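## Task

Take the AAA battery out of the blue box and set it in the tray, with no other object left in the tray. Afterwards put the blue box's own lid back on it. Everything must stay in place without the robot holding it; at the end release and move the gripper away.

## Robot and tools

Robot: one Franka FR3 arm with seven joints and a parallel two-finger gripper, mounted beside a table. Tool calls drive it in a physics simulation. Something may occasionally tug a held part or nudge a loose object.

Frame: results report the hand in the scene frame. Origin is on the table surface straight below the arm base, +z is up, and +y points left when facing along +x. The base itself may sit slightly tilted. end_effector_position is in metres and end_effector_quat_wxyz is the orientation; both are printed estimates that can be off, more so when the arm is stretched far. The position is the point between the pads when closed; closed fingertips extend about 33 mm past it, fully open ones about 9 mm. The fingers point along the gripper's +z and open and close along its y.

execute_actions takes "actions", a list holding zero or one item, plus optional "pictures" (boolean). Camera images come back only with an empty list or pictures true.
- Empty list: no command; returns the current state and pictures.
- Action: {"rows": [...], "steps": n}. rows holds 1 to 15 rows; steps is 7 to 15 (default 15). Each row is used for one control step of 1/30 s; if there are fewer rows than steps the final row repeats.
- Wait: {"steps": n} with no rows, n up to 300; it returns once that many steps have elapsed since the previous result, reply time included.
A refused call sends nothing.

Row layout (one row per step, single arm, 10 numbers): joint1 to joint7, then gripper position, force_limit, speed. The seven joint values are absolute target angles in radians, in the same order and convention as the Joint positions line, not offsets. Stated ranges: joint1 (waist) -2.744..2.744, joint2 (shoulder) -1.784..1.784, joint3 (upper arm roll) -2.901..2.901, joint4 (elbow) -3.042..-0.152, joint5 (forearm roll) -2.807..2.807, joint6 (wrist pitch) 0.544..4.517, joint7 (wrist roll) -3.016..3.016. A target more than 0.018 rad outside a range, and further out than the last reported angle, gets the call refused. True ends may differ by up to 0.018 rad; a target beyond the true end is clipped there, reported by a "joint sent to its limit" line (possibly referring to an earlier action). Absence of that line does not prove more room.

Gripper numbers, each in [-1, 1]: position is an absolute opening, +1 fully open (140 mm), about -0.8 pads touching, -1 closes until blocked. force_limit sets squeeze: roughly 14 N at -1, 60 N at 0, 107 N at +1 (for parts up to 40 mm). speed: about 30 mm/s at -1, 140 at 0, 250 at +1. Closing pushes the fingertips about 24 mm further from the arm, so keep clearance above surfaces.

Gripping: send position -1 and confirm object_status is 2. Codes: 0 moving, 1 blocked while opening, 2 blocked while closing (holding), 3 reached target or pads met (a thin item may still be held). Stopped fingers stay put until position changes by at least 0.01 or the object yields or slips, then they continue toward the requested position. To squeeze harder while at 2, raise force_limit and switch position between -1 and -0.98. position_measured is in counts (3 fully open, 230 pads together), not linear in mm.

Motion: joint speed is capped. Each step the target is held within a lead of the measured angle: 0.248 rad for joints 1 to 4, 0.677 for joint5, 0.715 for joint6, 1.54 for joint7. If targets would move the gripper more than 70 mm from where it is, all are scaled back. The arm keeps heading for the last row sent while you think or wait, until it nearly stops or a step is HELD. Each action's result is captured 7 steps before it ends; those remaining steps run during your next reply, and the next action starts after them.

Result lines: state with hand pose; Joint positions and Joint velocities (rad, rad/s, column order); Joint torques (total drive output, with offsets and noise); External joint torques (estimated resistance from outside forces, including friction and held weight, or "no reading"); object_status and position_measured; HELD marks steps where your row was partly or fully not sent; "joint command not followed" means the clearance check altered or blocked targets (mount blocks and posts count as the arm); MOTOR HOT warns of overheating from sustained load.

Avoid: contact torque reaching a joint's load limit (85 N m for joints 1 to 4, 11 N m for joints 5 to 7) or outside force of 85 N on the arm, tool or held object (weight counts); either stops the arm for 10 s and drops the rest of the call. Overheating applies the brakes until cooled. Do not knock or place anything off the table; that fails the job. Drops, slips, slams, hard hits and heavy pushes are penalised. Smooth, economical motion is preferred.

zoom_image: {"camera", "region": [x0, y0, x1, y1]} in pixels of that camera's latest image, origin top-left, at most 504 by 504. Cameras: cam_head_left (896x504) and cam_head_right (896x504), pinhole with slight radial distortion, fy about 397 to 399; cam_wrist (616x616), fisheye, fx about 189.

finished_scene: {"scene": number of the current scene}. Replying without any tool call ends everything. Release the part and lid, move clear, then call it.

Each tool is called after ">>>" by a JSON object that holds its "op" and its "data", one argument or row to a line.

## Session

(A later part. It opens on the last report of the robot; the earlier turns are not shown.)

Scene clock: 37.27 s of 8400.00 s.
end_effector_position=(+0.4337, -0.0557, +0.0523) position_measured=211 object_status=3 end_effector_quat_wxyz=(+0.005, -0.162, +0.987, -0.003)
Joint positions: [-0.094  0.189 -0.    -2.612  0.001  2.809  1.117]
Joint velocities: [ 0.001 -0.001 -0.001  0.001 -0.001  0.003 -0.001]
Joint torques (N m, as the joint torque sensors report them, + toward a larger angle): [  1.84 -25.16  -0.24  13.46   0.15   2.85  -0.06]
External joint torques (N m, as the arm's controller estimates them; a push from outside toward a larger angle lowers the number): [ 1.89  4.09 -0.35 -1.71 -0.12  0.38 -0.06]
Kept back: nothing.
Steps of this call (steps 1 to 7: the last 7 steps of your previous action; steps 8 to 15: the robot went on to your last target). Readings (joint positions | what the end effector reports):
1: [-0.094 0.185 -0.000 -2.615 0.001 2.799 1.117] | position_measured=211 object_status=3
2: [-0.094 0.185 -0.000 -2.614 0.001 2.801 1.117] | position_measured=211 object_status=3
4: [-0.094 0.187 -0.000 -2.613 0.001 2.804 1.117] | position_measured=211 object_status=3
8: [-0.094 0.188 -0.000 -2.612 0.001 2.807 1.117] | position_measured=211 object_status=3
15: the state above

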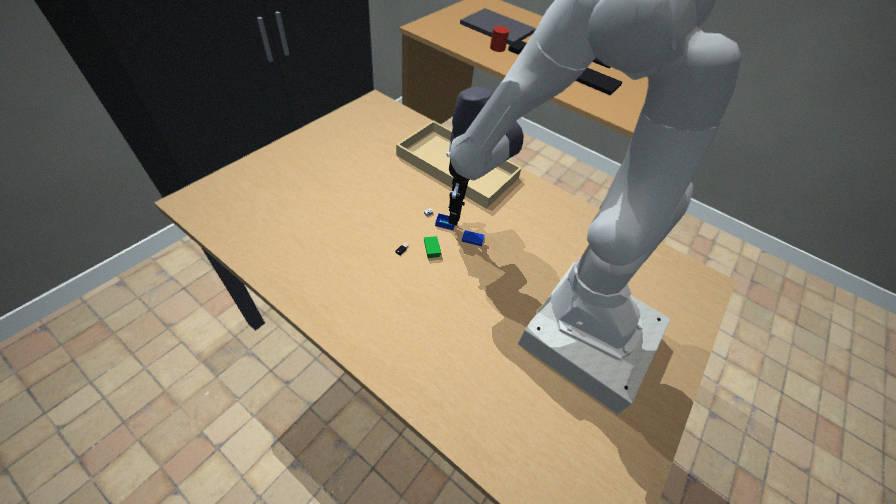

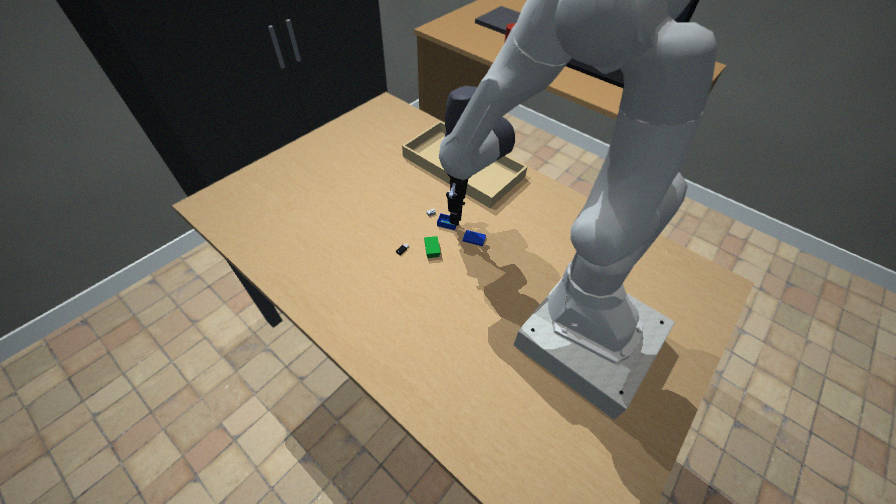

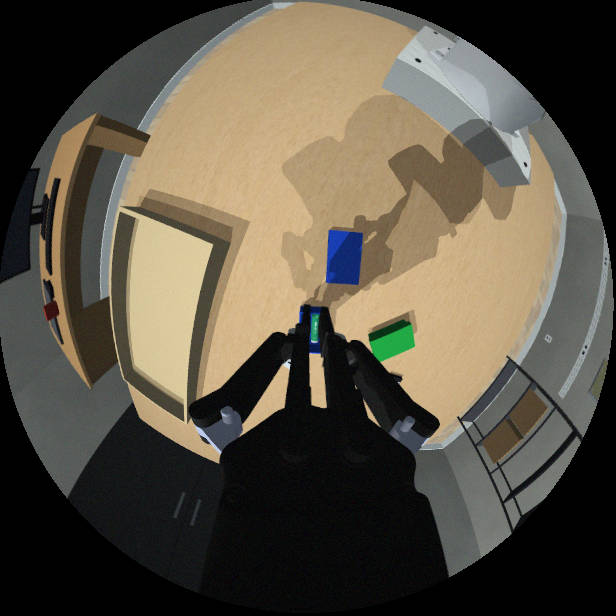

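>>> {"op": "execute_actions", "data": {
  "actions": [
    {"rows":[[-0.092,0.172,0,-2.616,0,2.792,1.117,-0.65,-0.6,0],[-0.092,0.172,0,-2.616,0,2.792,1.117,-0.65,-0.6,0],[-0.092,0.172,0,-2.616,0,2.792,1.117,-0.65,-0.6,0],[-0.092,0.172,0,-2.616,0,2.792,1.117,-0.65,-0.6,0],[-0.092,0.172,0,-2.616,0,2.792,1.117,-0.65,-0.6,0],[-0.09,0.181,0,-2.6,0,2.783,1.117,-0.65,-0.6,0]],"steps":15}
  ]
}}

>>> {"op": "execute_actions", "data": {
  "actions": [
    {"steps":20}
  ],
  "pictures": true
}}

>>> {"op": "zoom_image", "data": {
  "camera": "cam_wrist",
  "region": [260,280,370,390]
}}

Scene clock: 38.40 s of 8400.00 s.
end_effector_position=(+0.4368, -0.0556, +0.0575) position_measured=211 object_status=3 end_effector_quat_wxyz=(+0.006, -0.163, +0.987, -0.003)
Joint positions: [-0.093  0.178 -0.    -2.606  0.001  2.794  1.117]
Joint velocities: [ 0.01   0.018  0.     0.059  0.001 -0.048  0.   ]
Joint torques (N m, as the joint torque sensors report them, + toward a larger angle): [  1.66 -26.62  -0.42  14.14   0.08   2.06   0.  ]
External joint torques (N m, as the arm's controller estimates them; a push from outside toward a larger angle lowers the number): [ 1.9   2.4  -0.37 -0.61 -0.2  -0.31  0.  ]
Steps of this call (steps 1 to 15: the robot went on to your last target; steps 16 to 26: nothing new was sent; steps 27 to 34: the first 8 steps of this action). Readings (joint positions | what the end effector reports):
27: [-0.094 0.187 -0.000 -2.613 0.001 2.808 1.117] | position_measured=211 object_status=3
28: [-0.094 0.183 -0.000 -2.614 0.001 2.805 1.117] | position_measured=211 object_status=3
30: [-0.094 0.177 -0.000 -2.614 0.001 2.802 1.117] | position_measured=211 object_status=3
34: the state above

Scene clock: 39.07 s of 8400.00 s.
end_effector_position=(+0.4361, -0.0552, +0.0573) position_measured=211 object_status=3 end_effector_quat_wxyz=(+0.003, -0.163, +0.987, -0.002)
Joint positions: [-0.093  0.179 -0.    -2.602  0.001  2.786  1.117]
Joint velocities: [ 0.002  0.001 -0.     0.001  0.    -0.     0.   ]
Joint torques (N m, as the joint torque sensors report them, + toward a larger angle): [  2.27 -27.83  -0.12  15.39   0.12   2.16  -0.09]
External joint torques (N m, as the arm's controller estimates them; a push from outside toward a larger angle lowers the number): [ 2.29  1.4  -0.26 -0.14 -0.17 -0.3  -0.09]
Kept back: nothing.
Steps of this call (steps 1 to 7: the last 7 steps of your previous action; steps 8 to 15: the robot went on to your last target; steps 16 to 20: nothing new was sent). Readings (joint positions | what the end effector reports):
1: [-0.093 0.178 -0.000 -2.604 0.001 2.793 1.117] | position_measured=211 object_status=3
2: [-0.093 0.178 -0.000 -2.603 0.001 2.791 1.117] | position_measured=211 object_status=3
4: [-0.093 0.179 -0.000 -2.602 0.001 2.790 1.117] | position_measured=211 object_status=3
8: [-0.093 0.179 -0.000 -2.602 0.001 2.787 1.117] | position_measured=211 object_status=3
20: the state above
The arm was judged still, so your last target was given up. Only a new action makes it travel on or press farther. Fingers that are still opening or closing keep moving.

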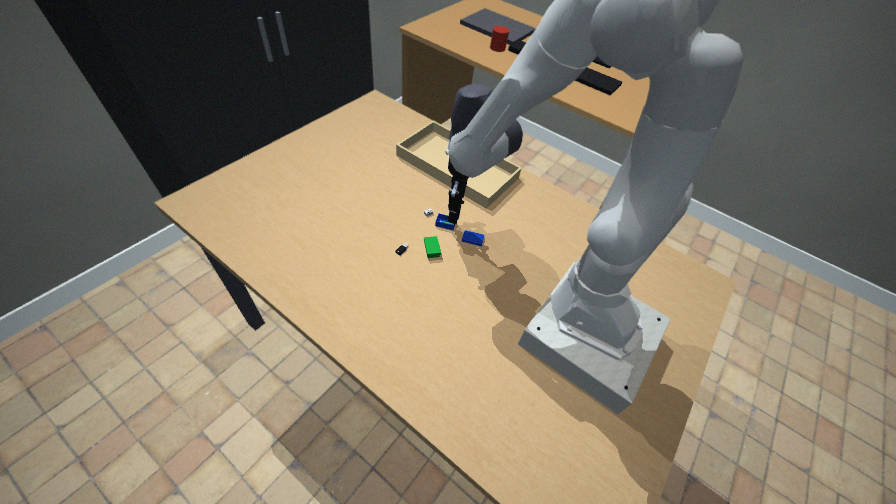

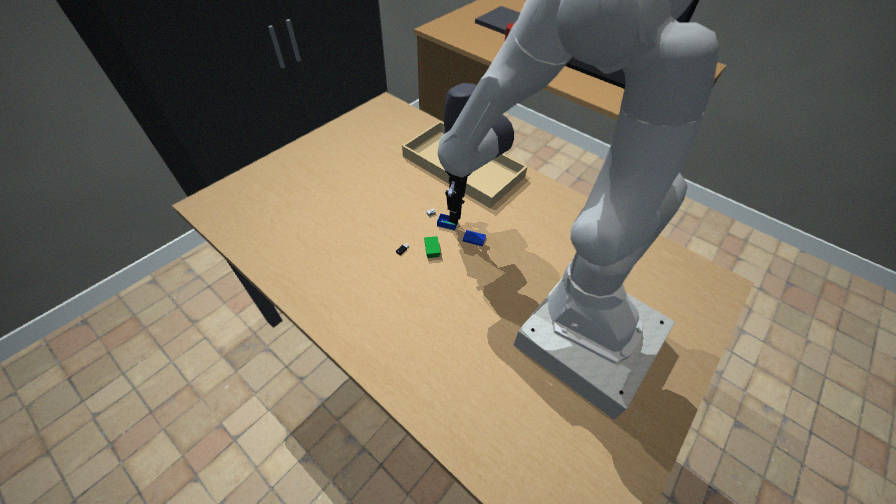

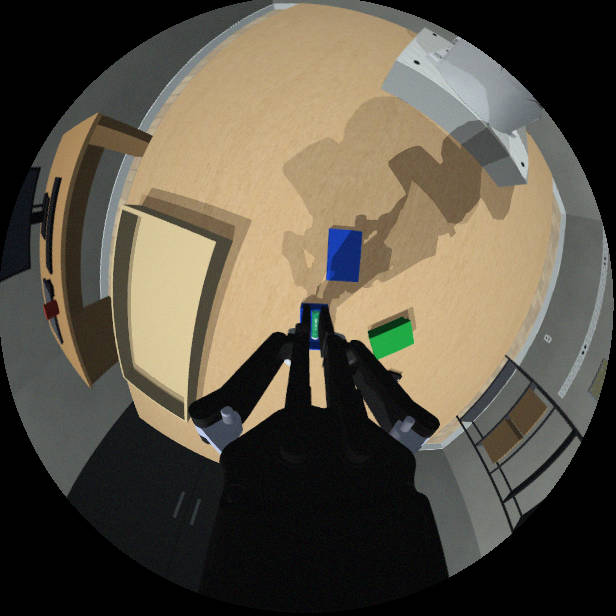

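Region (260, 280, 370, 390) of cam_wrist's 616x616 image, scaled by 4.582, with more detail than that image has.

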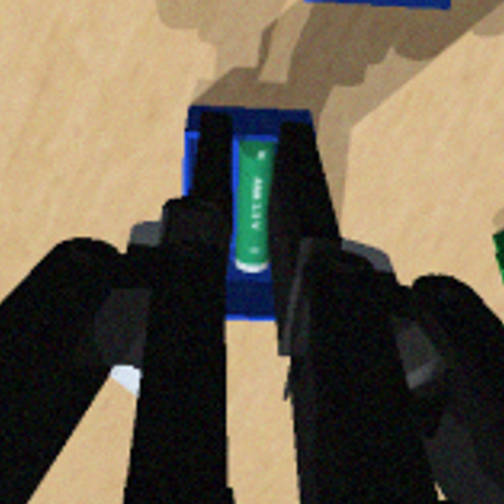

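>>> {"op": "execute_actions", "data": {
  "actions": [
    {"rows":[[-0.082,0.188,0,-2.588,0,2.778,1.117,-0.65,-0.6,0]],"steps":15}
  ]
}}

>>> {"op": "execute_actions", "data": {
  "actions": [
    {"steps":20}
  ],
  "pictures": true
}}

>>> {"op": "zoom_image", "data": {
  "camera": "cam_wrist",
  "region": [260,280,370,390]
}}

Scene clock: 39.67 s of 8400.00 s.
end_effector_position=(+0.4405, -0.0524, +0.0575) position_measured=211 object_status=3 end_effector_quat_wxyz=(+0.003, -0.167, +0.986, -0.002)
Joint positions: [-0.085  0.186 -0.001 -2.59   0.001  2.782  1.117]
Joint velocities: [ 0.002  0.004  0.     0.005 -0.    -0.007 -0.   ]
Joint torques (N m, as the joint torque sensors report them, + toward a larger angle): [  2.5  -28.01   0.24  15.1    0.14   2.24  -0.06]
External joint torques (N m, as the arm's controller estimates them; a push from outside toward a larger angle lowers the number): [ 2.66  1.42  0.25 -0.35 -0.16 -0.2  -0.06]
Steps of this call (steps 1 to 10: nothing new was sent; steps 11 to 18: the first 8 steps of this action). Readings (joint positions | what the end effector reports):
11: [-0.092 0.181 -0.001 -2.600 0.001 2.785 1.117] | position_measured=211 object_status=3
12: [-0.089 0.183 -0.001 -2.596 0.001 2.784 1.117] | position_measured=211 object_status=3
14: [-0.086 0.185 -0.001 -2.592 0.001 2.783 1.117] | position_measured=211 object_status=3
18: the state above

Scene clock: 40.33 s of 8400.00 s.
end_effector_position=(+0.4402, -0.0523, +0.0574) position_measured=211 object_status=3 end_effector_quat_wxyz=(+0.003, -0.167, +0.986, -0.002)
Joint positions: [-0.085  0.186 -0.001 -2.59   0.001  2.781  1.117]
Joint velocities: [ 0.     0.001  0.001 -0.001  0.001 -0.001 -0.002]
Joint torques (N m, as the joint torque sensors report them, + toward a larger angle): [  1.6  -27.71  -0.04  15.88   0.18   2.22  -0.05]
External joint torques (N m, as the arm's controller estimates them; a push from outside toward a larger angle lowers the number): [ 1.69  1.62 -0.12  0.47 -0.11 -0.21 -0.05]
Kept back: nothing.
Steps of this call (steps 1 to 7: the last 7 steps of your previous action; steps 8 to 15: the robot went on to your last target; steps 16 to 20: nothing new was sent). Readings (joint positions | what the end effector reports):
1: [-0.085 0.186 -0.001 -2.590 0.001 2.782 1.117] | position_measured=211 object_status=3
2: [-0.085 0.186 -0.001 -2.590 0.001 2.781 1.117] | position_measured=211 object_status=3
4: [-0.085 0.186 -0.001 -2.590 0.001 2.781 1.117] | position_measured=211 object_status=3
8: [-0.085 0.186 -0.001 -2.590 0.001 2.781 1.117] | position_measured=211 object_status=3
20: the state above
The arm was judged still, so your last target was given up. Only a new action makes it travel on or press farther. Fingers that are still opening or closing keep moving.

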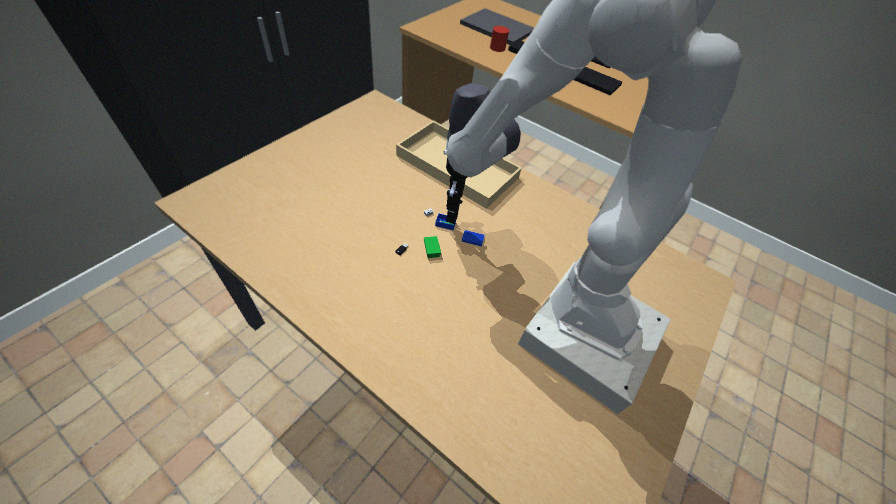

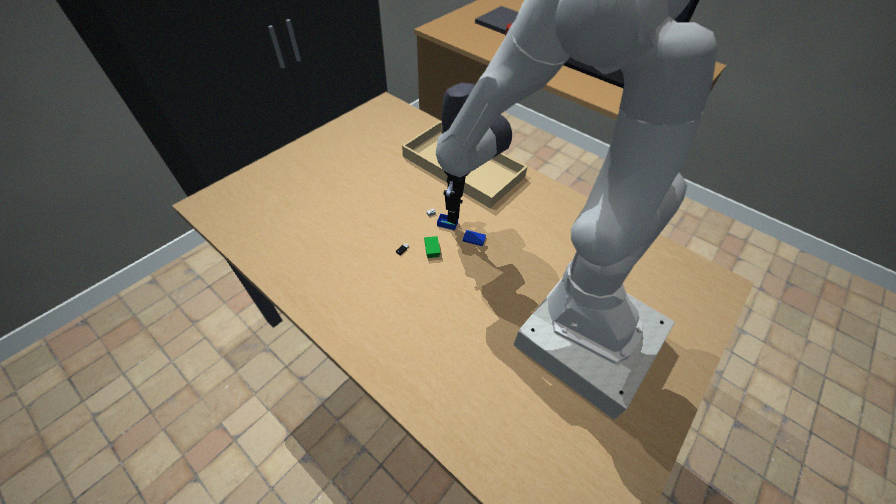

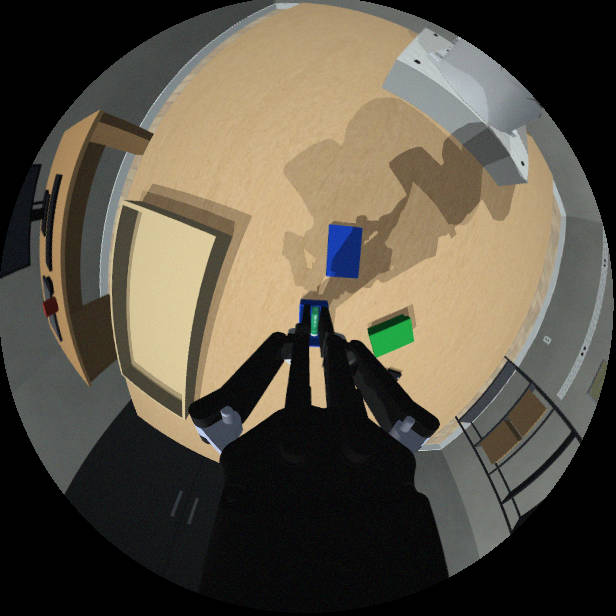

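Region (260, 280, 370, 390) of cam_wrist's 616x616 image, scaled by 4.582, with more detail than that image has.

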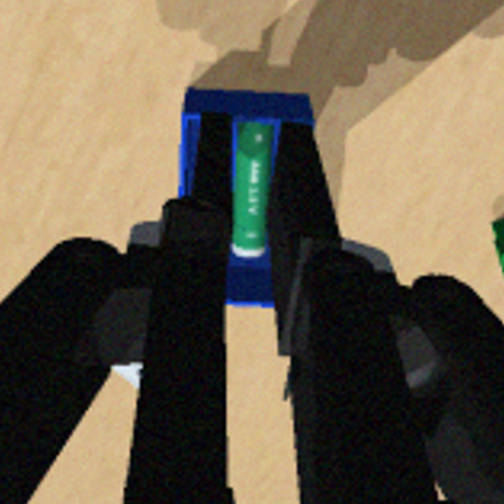

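>>> {"op": "execute_actions", "data": {
  "actions": [
    {"rows":[[-0.082,0.193,0,-2.587,0,2.784,1.117,-0.65,-0.6,0],[-0.082,0.198,0,-2.586,0,2.788,1.117,-0.65,-0.6,0],[-0.082,0.203,0,-2.585,0,2.792,1.117,-0.65,-0.6,0],[-0.082,0.208,0,-2.584,0,2.796,1.117,-0.65,-0.6,0],[-0.082,0.213,0,-2.583,0,2.8,1.117,-0.65,-0.6,0],[-0.082,0.218,0,-2.582,0,2.804,1.117,-0.65,-0.6,0],[-0.082,0.223,0,-2.581,0,2.808,1.117,-0.65,-0.6,0],[-0.082,0.228,0,-2.58,0,2.811,1.117,-0.65,-0.6,0]],"steps":15}
  ]
}}

>>> {"op": "execute_actions", "data": {
  "actions": [
    {"steps":15}
  ],
  "pictures": true
}}

>>> {"op": "zoom_image", "data": {
  "camera": "cam_wrist",
  "region": [260,280,370,390]
}}

Scene clock: 40.97 s of 8400.00 s.
end_effector_position=(+0.4431, -0.0526, +0.0520) position_measured=211 object_status=3 end_effector_quat_wxyz=(+0.004, -0.167, +0.986, -0.002)
Joint positions: [-0.085  0.207 -0.001 -2.581  0.001  2.795  1.117]
Joint velocities: [-0.001  0.065 -0.001  0.057  0.001  0.075  0.001]
Joint torques (N m, as the joint torque sensors report them, + toward a larger angle): [  1.91 -20.13   0.24  12.55   0.07   3.15  -0.08]
External joint torques (N m, as the arm's controller estimates them; a push from outside toward a larger angle lowers the number): [ 2.06  9.03  0.2  -2.25 -0.2   0.43 -0.08]
Steps of this call (steps 1 to 11: nothing new was sent; steps 12 to 19: the first 8 steps of this action). Readings (joint positions | what the end effector reports):
12: [-0.085 0.187 -0.001 -2.589 0.001 2.781 1.117] | position_measured=211 object_status=3
13: [-0.085 0.189 -0.001 -2.589 0.001 2.782 1.117] | position_measured=211 object_status=3
15: [-0.085 0.196 -0.001 -2.587 0.001 2.785 1.117] | position_measured=211 object_status=3
19: the state above

Scene clock: 41.47 s of 8400.00 s.
end_effector_position=(+0.4485, -0.0533, +0.0522) position_measured=211 object_status=3 end_effector_quat_wxyz=(+0.010, -0.167, +0.986, -0.004)
Joint positions: [-0.085  0.213 -0.001 -2.576  0.001  2.809  1.117]
Joint velocities: [ 0.001  0.     0.    -0.001 -0.     0.004  0.002]
Joint torques (N m, as the joint torque sensors report them, + toward a larger angle): [  2.3  -19.52   0.7   12.23   0.21   2.69  -0.01]
External joint torques (N m, as the arm's controller estimates them; a push from outside toward a larger angle lowers the number): [ 2.35 10.7   0.55 -3.14 -0.07  0.2  -0.01]
Kept back: nothing.
Steps of this call (steps 1 to 7: the last 7 steps of your previous action; steps 8 to 15: the robot went on to your last target). Readings (joint positions | what the end effector reports):
1: [-0.085 0.209 -0.001 -2.579 0.001 2.797 1.117] | position_measured=211 object_status=3
2: [-0.085 0.210 -0.001 -2.578 0.001 2.800 1.117] | position_measured=211 object_status=3
4: [-0.085 0.211 -0.001 -2.577 0.001 2.803 1.117] | position_measured=211 object_status=3
8: [-0.085 0.212 -0.001 -2.576 0.001 2.807 1.117] | position_measured=211 object_status=3
15: the state above

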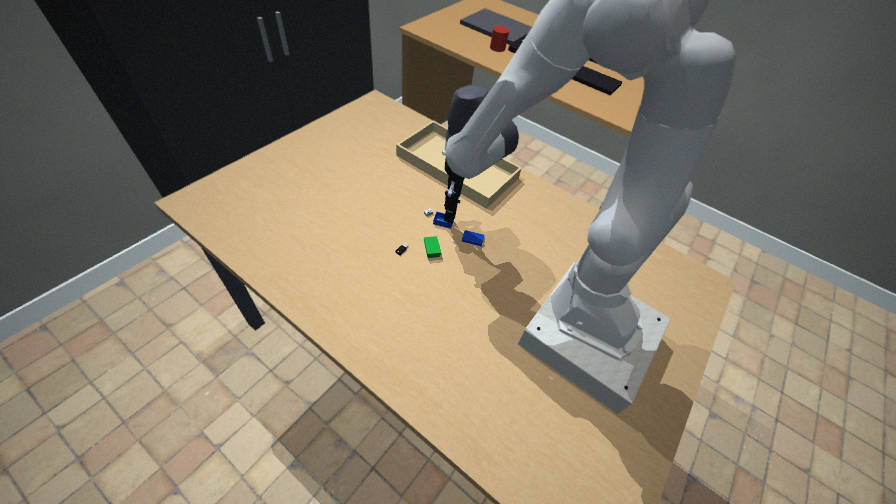

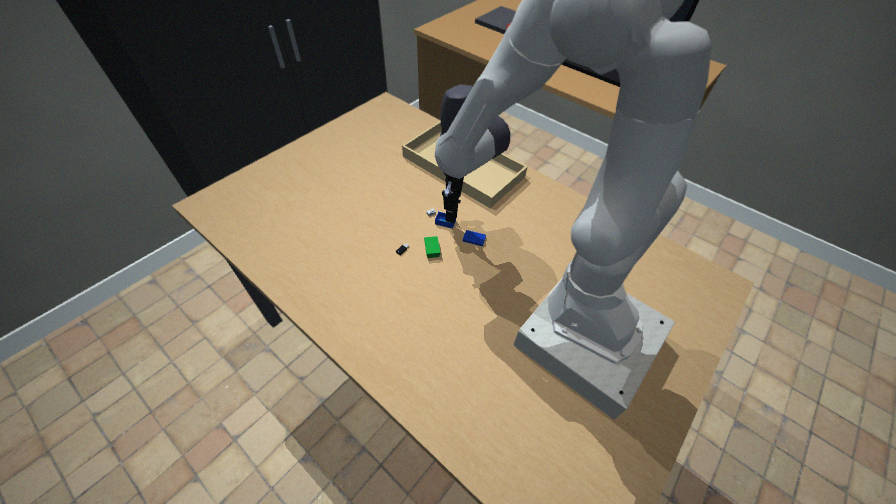

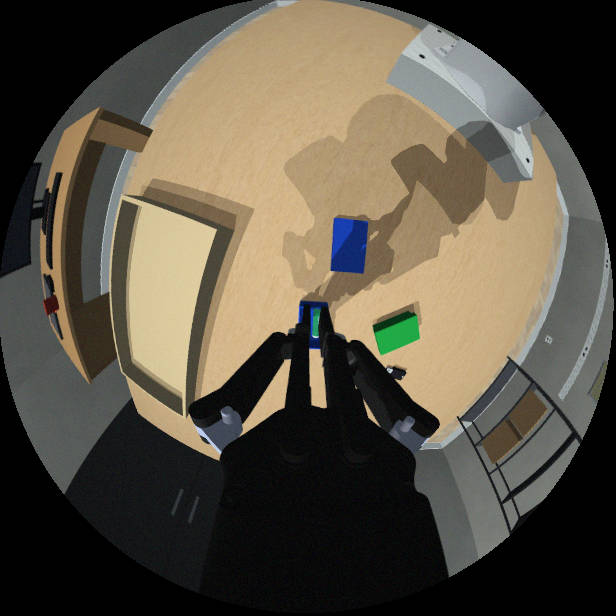

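Region (260, 280, 370, 390) of cam_wrist's 616x616 image, scaled by 4.582, with more detail than that image has.

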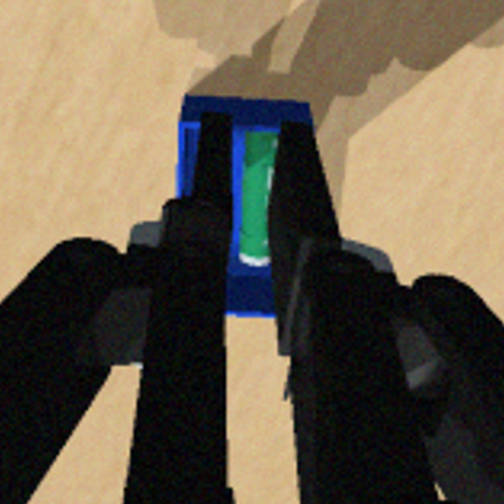

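>>> {"op": "execute_actions", "data": {
  "actions": [
    {"rows":[[-0.082,0.185,0,-2.59,0,2.78,1.117,-0.65,-0.6,0]],"steps":15}
  ]
}}

>>> {"op": "zoom_image", "data": {
  "camera": "cam_head_left",
  "region": [415,170,495,250]
}}

Scene clock: 41.97 s of 8400.00 s.
end_effector_position=(+0.4443, -0.0527, +0.0587) position_measured=211 object_status=3 end_effector_quat_wxyz=(+0.008, -0.167, +0.986, -0.003)
Joint positions: [-0.085  0.187 -0.001 -2.587  0.001  2.789  1.117]
Joint velocities: [-0.    -0.008 -0.    -0.009  0.    -0.036  0.001]
Joint torques (N m, as the joint torque sensors report them, + toward a larger angle): [  1.69 -29.76   0.39  13.68   0.05   2.11  -0.04]
External joint torques (N m, as the arm's controller estimates them; a push from outside toward a larger angle lowers the number): [ 1.78 -0.38  0.32 -1.93 -0.24 -0.37 -0.04]
Steps of this call (steps 1 to 7: the robot went on to your last target; steps 8 to 15: the first 8 steps of this action). Readings (joint positions | what the end effector reports):
8: [-0.085 0.209 -0.001 -2.579 0.001 2.806 1.117] | position_measured=211 object_status=3
9: [-0.085 0.201 -0.001 -2.582 0.001 2.802 1.117] | position_measured=211 object_status=3
11: [-0.085 0.192 -0.001 -2.585 0.001 2.795 1.117] | position_measured=211 object_status=3
15: the state above

Region (415, 170, 495, 250) of cam_head_left's 896x504 image, scaled by 6.300, with more detail than that image has.

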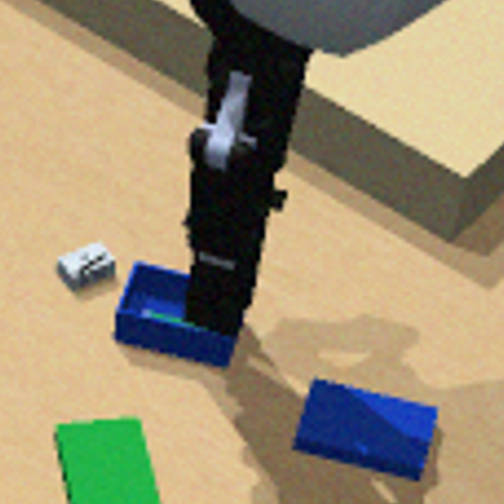

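>>> {"op": "execute_actions", "data": {
  "actions": [
    {"rows":[[-0.073,0.192,0,-2.567,0,2.762,1.117,-0.65,-0.6,0]],"steps":15}
  ]
}}

>>> {"op": "execute_actions", "data": {
  "actions": [
    {"steps":22}
  ],
  "pictures": true
}}

>>> {"op": "zoom_image", "data": {
  "camera": "cam_wrist",
  "region": [260,270,370,380]
}}

>>> {"op": "zoom_image", "data": {
  "camera": "cam_head_left",
  "region": [415,170,495,250]
}}

Scene clock: 42.63 s of 8400.00 s.
end_effector_position=(+0.4489, -0.0493, +0.0610) position_measured=211 object_status=3 end_effector_quat_wxyz=(+0.005, -0.171, +0.985, -0.003)
Joint positions: [-0.076  0.19  -0.001 -2.569  0.001  2.769  1.117]
Joint velocities: [ 0.002  0.001  0.001  0.007 -0.002 -0.025  0.   ]
Joint torques (N m, as the joint torque sensors report them, + toward a larger angle): [  2.43 -27.54   0.31  15.78   0.15   2.19  -0.1 ]
External joint torques (N m, as the arm's controller estimates them; a push from outside toward a larger angle lowers the number): [ 2.54  2.28  0.27  0.1  -0.16 -0.25 -0.1 ]
Steps of this call (steps 1 to 7: the last 7 steps of your previous action; steps 8 to 12: the robot went on to your last target; steps 13 to 20: the first 8 steps of this action). Readings (joint positions | what the end effector reports):
13: [-0.083 0.188 -0.001 -2.585 0.001 2.780 1.117] | position_measured=211 object_status=3
14: [-0.081 0.189 -0.001 -2.580 0.001 2.777 1.117] | position_measured=211 object_status=3
16: [-0.078 0.190 -0.001 -2.573 0.001 2.773 1.117] | position_measured=211 object_status=3
20: the state above

Scene clock: 43.37 s of 8400.00 s.
end_effector_position=(+0.4477, -0.0491, +0.0606) position_measured=211 object_status=3 end_effector_quat_wxyz=(+0.003, -0.171, +0.985, -0.002)
Joint positions: [-0.076  0.19  -0.001 -2.569  0.001  2.765  1.117]
Joint velocities: [ 0.001 -0.    -0.002  0.001  0.001  0.001 -0.   ]
Joint torques (N m, as the joint torque sensors report them, + toward a larger angle): [  2.18 -28.82  -0.68  15.89   0.14   2.15  -0.12]
External joint torques (N m, as the arm's controller estimates them; a push from outside toward a larger angle lowers the number): [ 2.3   1.23 -0.73 -0.04 -0.17 -0.32 -0.12]
Kept back: nothing.
Steps of this call (steps 1 to 7: the last 7 steps of your previous action; steps 8 to 15: the robot went on to your last target; steps 16 to 22: nothing new was sent). Readings (joint positions | what the end effector reports):
1: [-0.076 0.190 -0.001 -2.569 0.001 2.768 1.117] | position_measured=211 object_status=3
2: [-0.076 0.190 -0.001 -2.569 0.001 2.767 1.117] | position_measured=211 object_status=3
4: [-0.076 0.190 -0.001 -2.569 0.001 2.766 1.117] | position_measured=211 object_status=3
8: [-0.076 0.190 -0.001 -2.569 0.001 2.765 1.117] | position_measured=211 object_status=3
22: the state above
The arm was judged still, so your last target was given up. Only a new action makes it travel on or press farther. Fingers that are still opening or closing keep moving.

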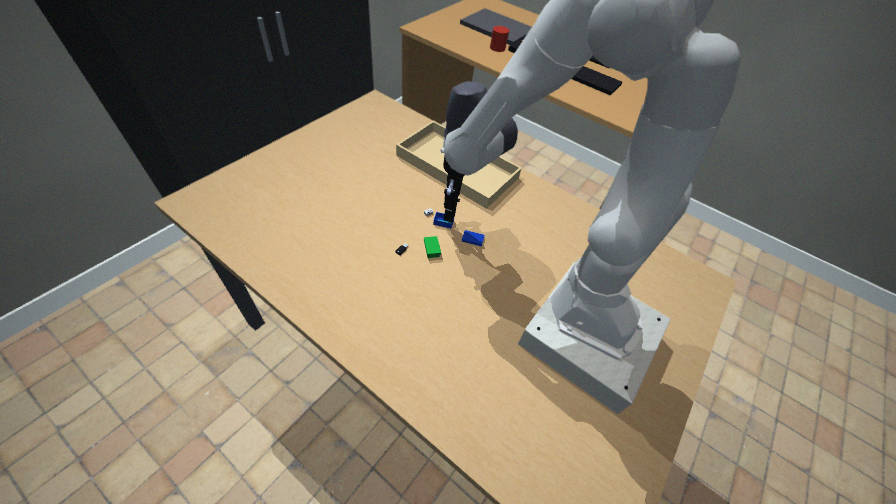

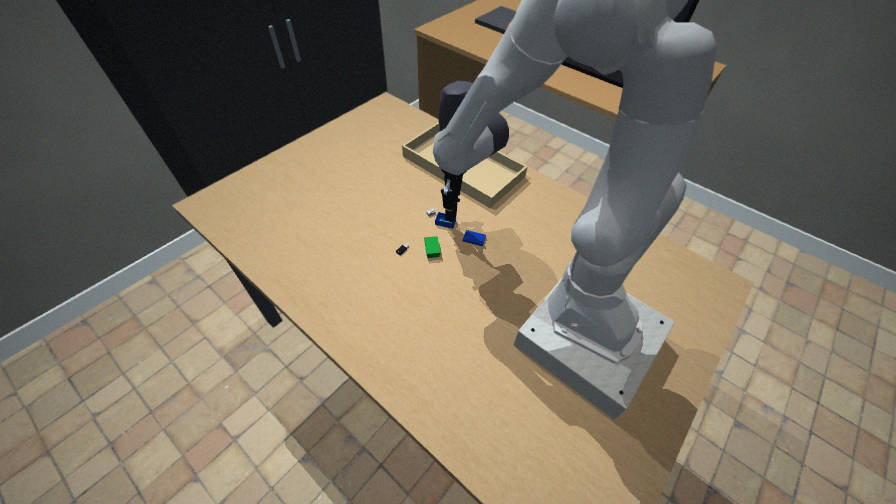

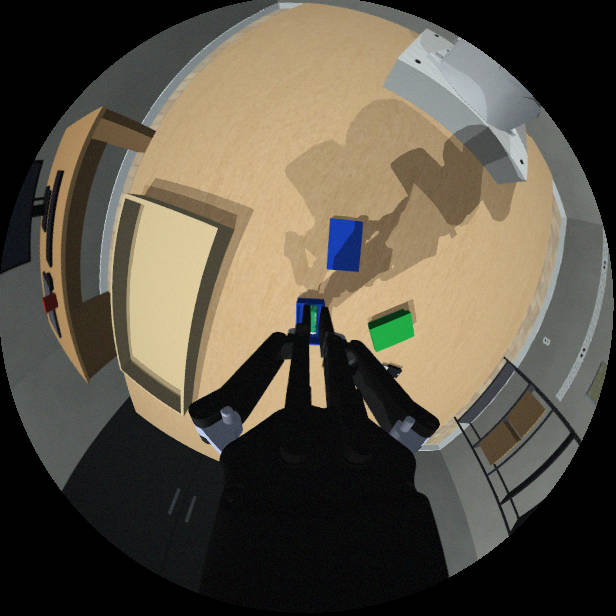

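Region (260, 270, 370, 380) of cam_wrist's 616x616 image, scaled by 4.582, with more detail than that image has.

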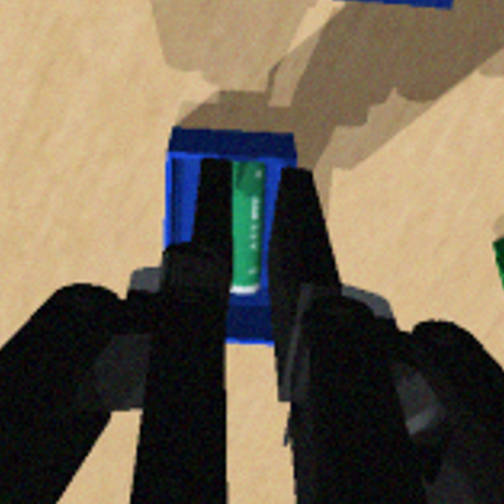

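Region (415, 170, 495, 250) of cam_head_left's 896x504 image, scaled by 6.300, with more detail than that image has.

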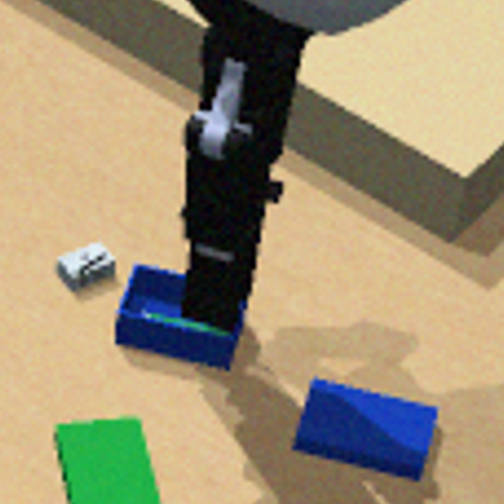

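>>> {"op": "execute_actions", "data": {
  "actions": [
    {"rows":[[-0.083,0.175,0,-2.566,0,2.745,1.117,-0.15,-0.3,0]],"steps":15}
  ]
}}

>>> {"op": "execute_actions", "data": {
  "actions": [
    {"rows":[[-0.083,0.215,0,-2.558,0,2.776,1.117,-0.15,-0.3,0],[-0.083,0.215,0,-2.558,0,2.776,1.117,-0.15,-0.3,0],[-0.083,0.215,0,-2.558,0,2.776,1.117,-0.15,-0.3,0],[-0.083,0.215,0,-2.558,0,2.776,1.117,-0.15,-0.3,0],[-0.083,0.262,0,-2.549,0,2.814,1.117,-0.15,-0.3,0]],"steps":15}
  ]
}}

>>> {"op": "execute_actions", "data": {
  "actions": [
    {"steps":22}
  ]
}}

>>> {"op": "execute_actions", "data": {
  "actions": [
    {"rows":[[-0.083,0.262,0,-2.549,0,2.814,1.117,-1,-0.3,-0.5]],"steps":15}
  ]
}}

>>> {"op": "execute_actions", "data": {
  "actions": [
    {"steps":12}
  ],
  "pictures": true
}}

>>> {"op": "zoom_image", "data": {
  "camera": "cam_wrist",
  "region": [260,270,370,380]
}}

Scene clock: 44.60 s of 8400.00 s.
end_effector_position=(+0.4490, -0.0511, +0.0661) position_measured=160 object_status=0 end_effector_quat_wxyz=(+0.004, -0.169, +0.986, -0.002)
Joint positions: [-0.08   0.177 -0.    -2.567  0.001  2.751  1.117]
Joint velocities: [-0.001 -0.002  0.001 -0.    -0.001 -0.022 -0.001]
Joint torques (N m, as the joint torque sensors report them, + toward a larger angle): [ -1.84 -30.38  -0.21  15.81   0.16   2.16   0.  ]
External joint torques (N m, as the arm's controller estimates them; a push from outside toward a larger angle lowers the number): [-1.88 -0.89 -0.42 -0.09 -0.14 -0.27  0.  ]
Steps of this call (steps 1 to 29: nothing new was sent; steps 30 to 37: the first 8 steps of this action). Readings (joint positions | what the end effector reports):
30: [-0.076 0.189 -0.000 -2.569 0.001 2.762 1.117] | position_measured=211 object_status=0
31: [-0.077 0.185 -0.000 -2.569 0.001 2.759 1.117] | position_measured=205 object_status=0
33: [-0.079 0.180 -0.000 -2.568 0.001 2.755 1.117] | position_measured=190 object_status=0
37: the state above

Scene clock: 45.10 s of 8400.00 s.
end_effector_position=(+0.4439, -0.0507, +0.0405) position_measured=148 object_status=3 end_effector_quat_wxyz=(-0.007, -0.169, +0.986, +0.001)
Joint positions: [-0.08   0.25  -0.    -2.553  0.001  2.788  1.117]
Joint velocities: [ 0.     0.213 -0.    -0.    -0.     0.121 -0.   ]
Joint torques (N m, as the joint torque sensors report them, + toward a larger angle): [ -0.9  -34.29   0.03  16.35   0.08   3.5   -0.08]
External joint torques (N m, as the arm's controller estimates them; a push from outside toward a larger angle lowers the number): [-0.87  1.13 -0.17 -0.55 -0.18  0.68 -0.08]
Steps of this call (steps 1 to 7: the last 7 steps of your previous action; steps 8 to 15: the first 8 steps of this action). Readings (joint positions | what the end effector reports):
8: [-0.080 0.181 -0.000 -2.565 0.001 2.752 1.117] | position_measured=148 object_status=3
9: [-0.080 0.191 -0.000 -2.562 0.001 2.757 1.117] | position_measured=148 object_status=3
11: [-0.080 0.205 -0.000 -2.561 0.001 2.762 1.117] | position_measured=148 object_status=3
15: the state above

Scene clock: 45.83 s of 8400.00 s.
end_effector_position=(+0.4487, -0.0513, +0.0383) position_measured=148 object_status=3 end_effector_quat_wxyz=(+0.000, -0.169, +0.986, -0.001)
Joint positions: [-0.08   0.261 -0.    -2.551  0.001  2.811  1.117]
Joint velocities: [ 0.    -0.    -0.001  0.001  0.     0.001 -0.001]
Joint torques (N m, as the joint torque sensors report them, + toward a larger angle): [ -0.58 -30.19  -0.29  14.66   0.14   2.99  -0.18]
External joint torques (N m, as the arm's controller estimates them; a push from outside toward a larger angle lowers the number): [-0.52  1.08 -0.48 -0.27 -0.13  0.54 -0.18]
Kept back: nothing.
Steps of this call (steps 1 to 7: the last 7 steps of your previous action; steps 8 to 22: the robot went on to your last target). Readings (joint positions | what the end effector reports):
1: [-0.080 0.256 -0.000 -2.553 0.001 2.792 1.117] | position_measured=148 object_status=3
2: [-0.080 0.259 -0.000 -2.553 0.001 2.795 1.117] | position_measured=148 object_status=3
4: [-0.080 0.261 -0.000 -2.552 0.001 2.800 1.117] | position_measured=148 object_status=3
8: [-0.080 0.261 -0.000 -2.551 0.001 2.806 1.117] | position_measured=148 object_status=3
22: the state above

Scene clock: 46.10 s of 8400.00 s.
end_effector_position=(+0.4492, -0.0514, +0.0386) position_measured=179 object_status=0 end_effector_quat_wxyz=(+0.001, -0.169, +0.986, -0.001)
Joint positions: [-0.08   0.261 -0.    -2.55   0.001  2.812  1.117]
Joint velocities: [ 0.    -0.001 -0.001  0.003 -0.     0.004 -0.002]
Joint torques (N m, as the joint torque sensors report them, + toward a larger angle): [ -0.96 -30.59  -0.66  14.46   0.09   2.73  -0.13]
External joint torques (N m, as the arm's controller estimates them; a push from outside toward a larger angle lowers the number): [-0.74 -0.08 -0.68 -0.06 -0.19  0.37 -0.13]
Steps of this call (steps 1 to 8: the first 8 steps of this action). Readings (joint positions | what the end effector reports):
1: [-0.080 0.261 -0.000 -2.551 0.001 2.811 1.117] | position_measured=148 object_status=0
2: [-0.080 0.261 -0.000 -2.551 0.001 2.811 1.117] | position_measured=152 object_status=0
4: [-0.080 0.261 -0.000 -2.551 0.001 2.811 1.117] | position_measured=161 object_status=0
8: the state above

Scene clock: 46.50 s of 8400.00 s.
end_effector_position=(+0.4492, -0.0514, +0.0386) position_measured=181 object_status=2 end_effector_quat_wxyz=(+0.001, -0.169, +0.986, -0.001)
Joint positions: [-0.08   0.261 -0.    -2.55   0.001  2.812  1.117]
Joint velocities: [-0.    -0.     0.     0.     0.     0.001  0.001]
Joint torques (N m, as the joint torque sensors report them, + toward a larger angle): [ -0.92 -29.78   0.36  14.92   0.11   2.86  -0.1 ]
External joint torques (N m, as the arm's controller estimates them; a push from outside toward a larger angle lowers the number): [-0.84  1.44  0.21  0.05 -0.16  0.43 -0.1 ]
Kept back: nothing.
Steps of this call (steps 1 to 7: the last 7 steps of your previous action; steps 8 to 12: the robot went on to your last target). Readings (joint positions | what the end effector reports):
1: [-0.080 0.261 -0.000 -2.550 0.001 2.812 1.117] | position_measured=181 object_status=0
2: [-0.080 0.261 -0.000 -2.550 0.001 2.812 1.117] | position_measured=181 object_status=0
4: [-0.080 0.261 -0.000 -2.550 0.001 2.812 1.117] | position_measured=181 object_status=0
8: [-0.080 0.261 -0.000 -2.550 0.001 2.812 1.117] | position_measured=181 object_status=2
12: the state above

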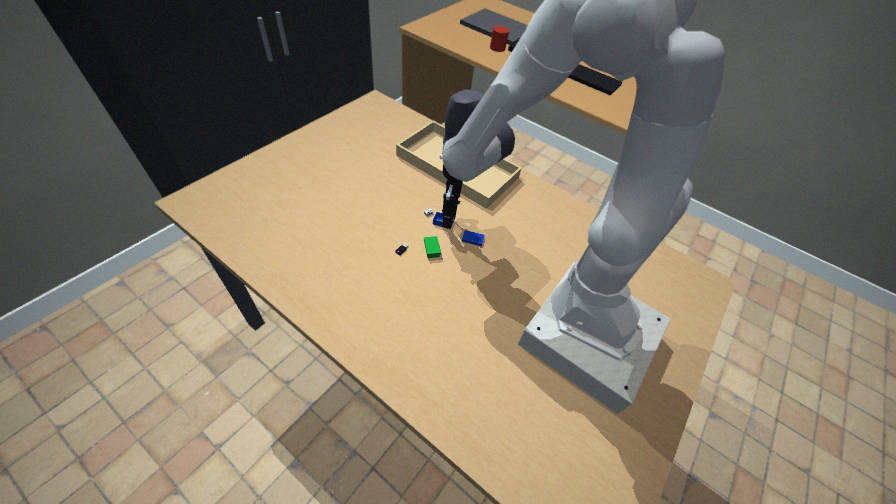

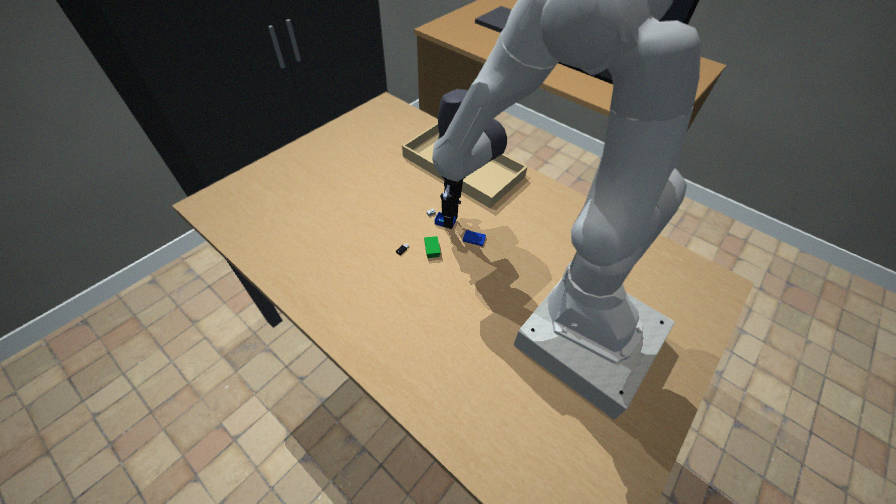

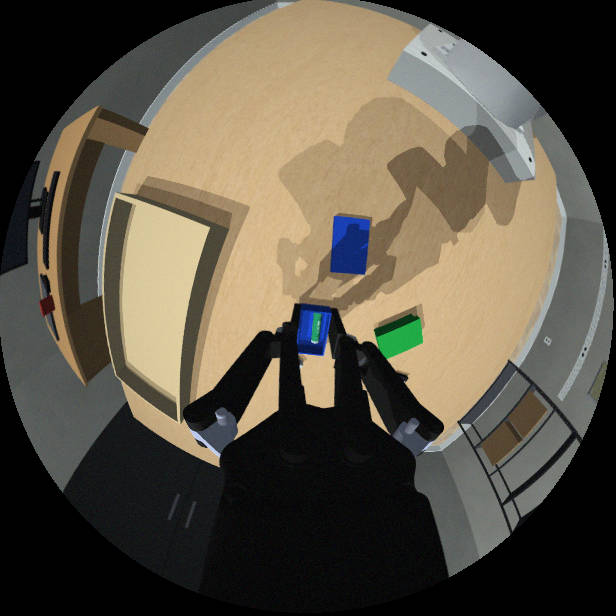

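Region (260, 270, 370, 380) of cam_wrist's 616x616 image, scaled by 4.582, with more detail than that image has.

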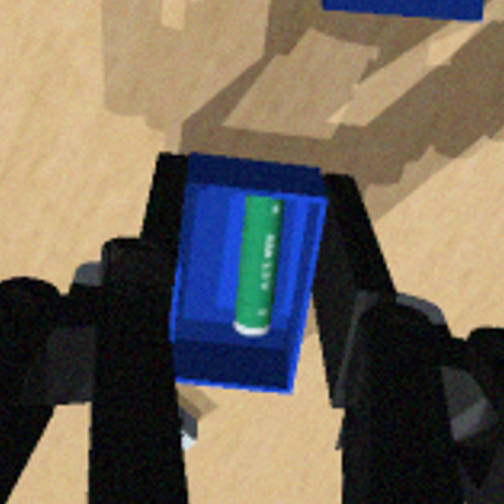

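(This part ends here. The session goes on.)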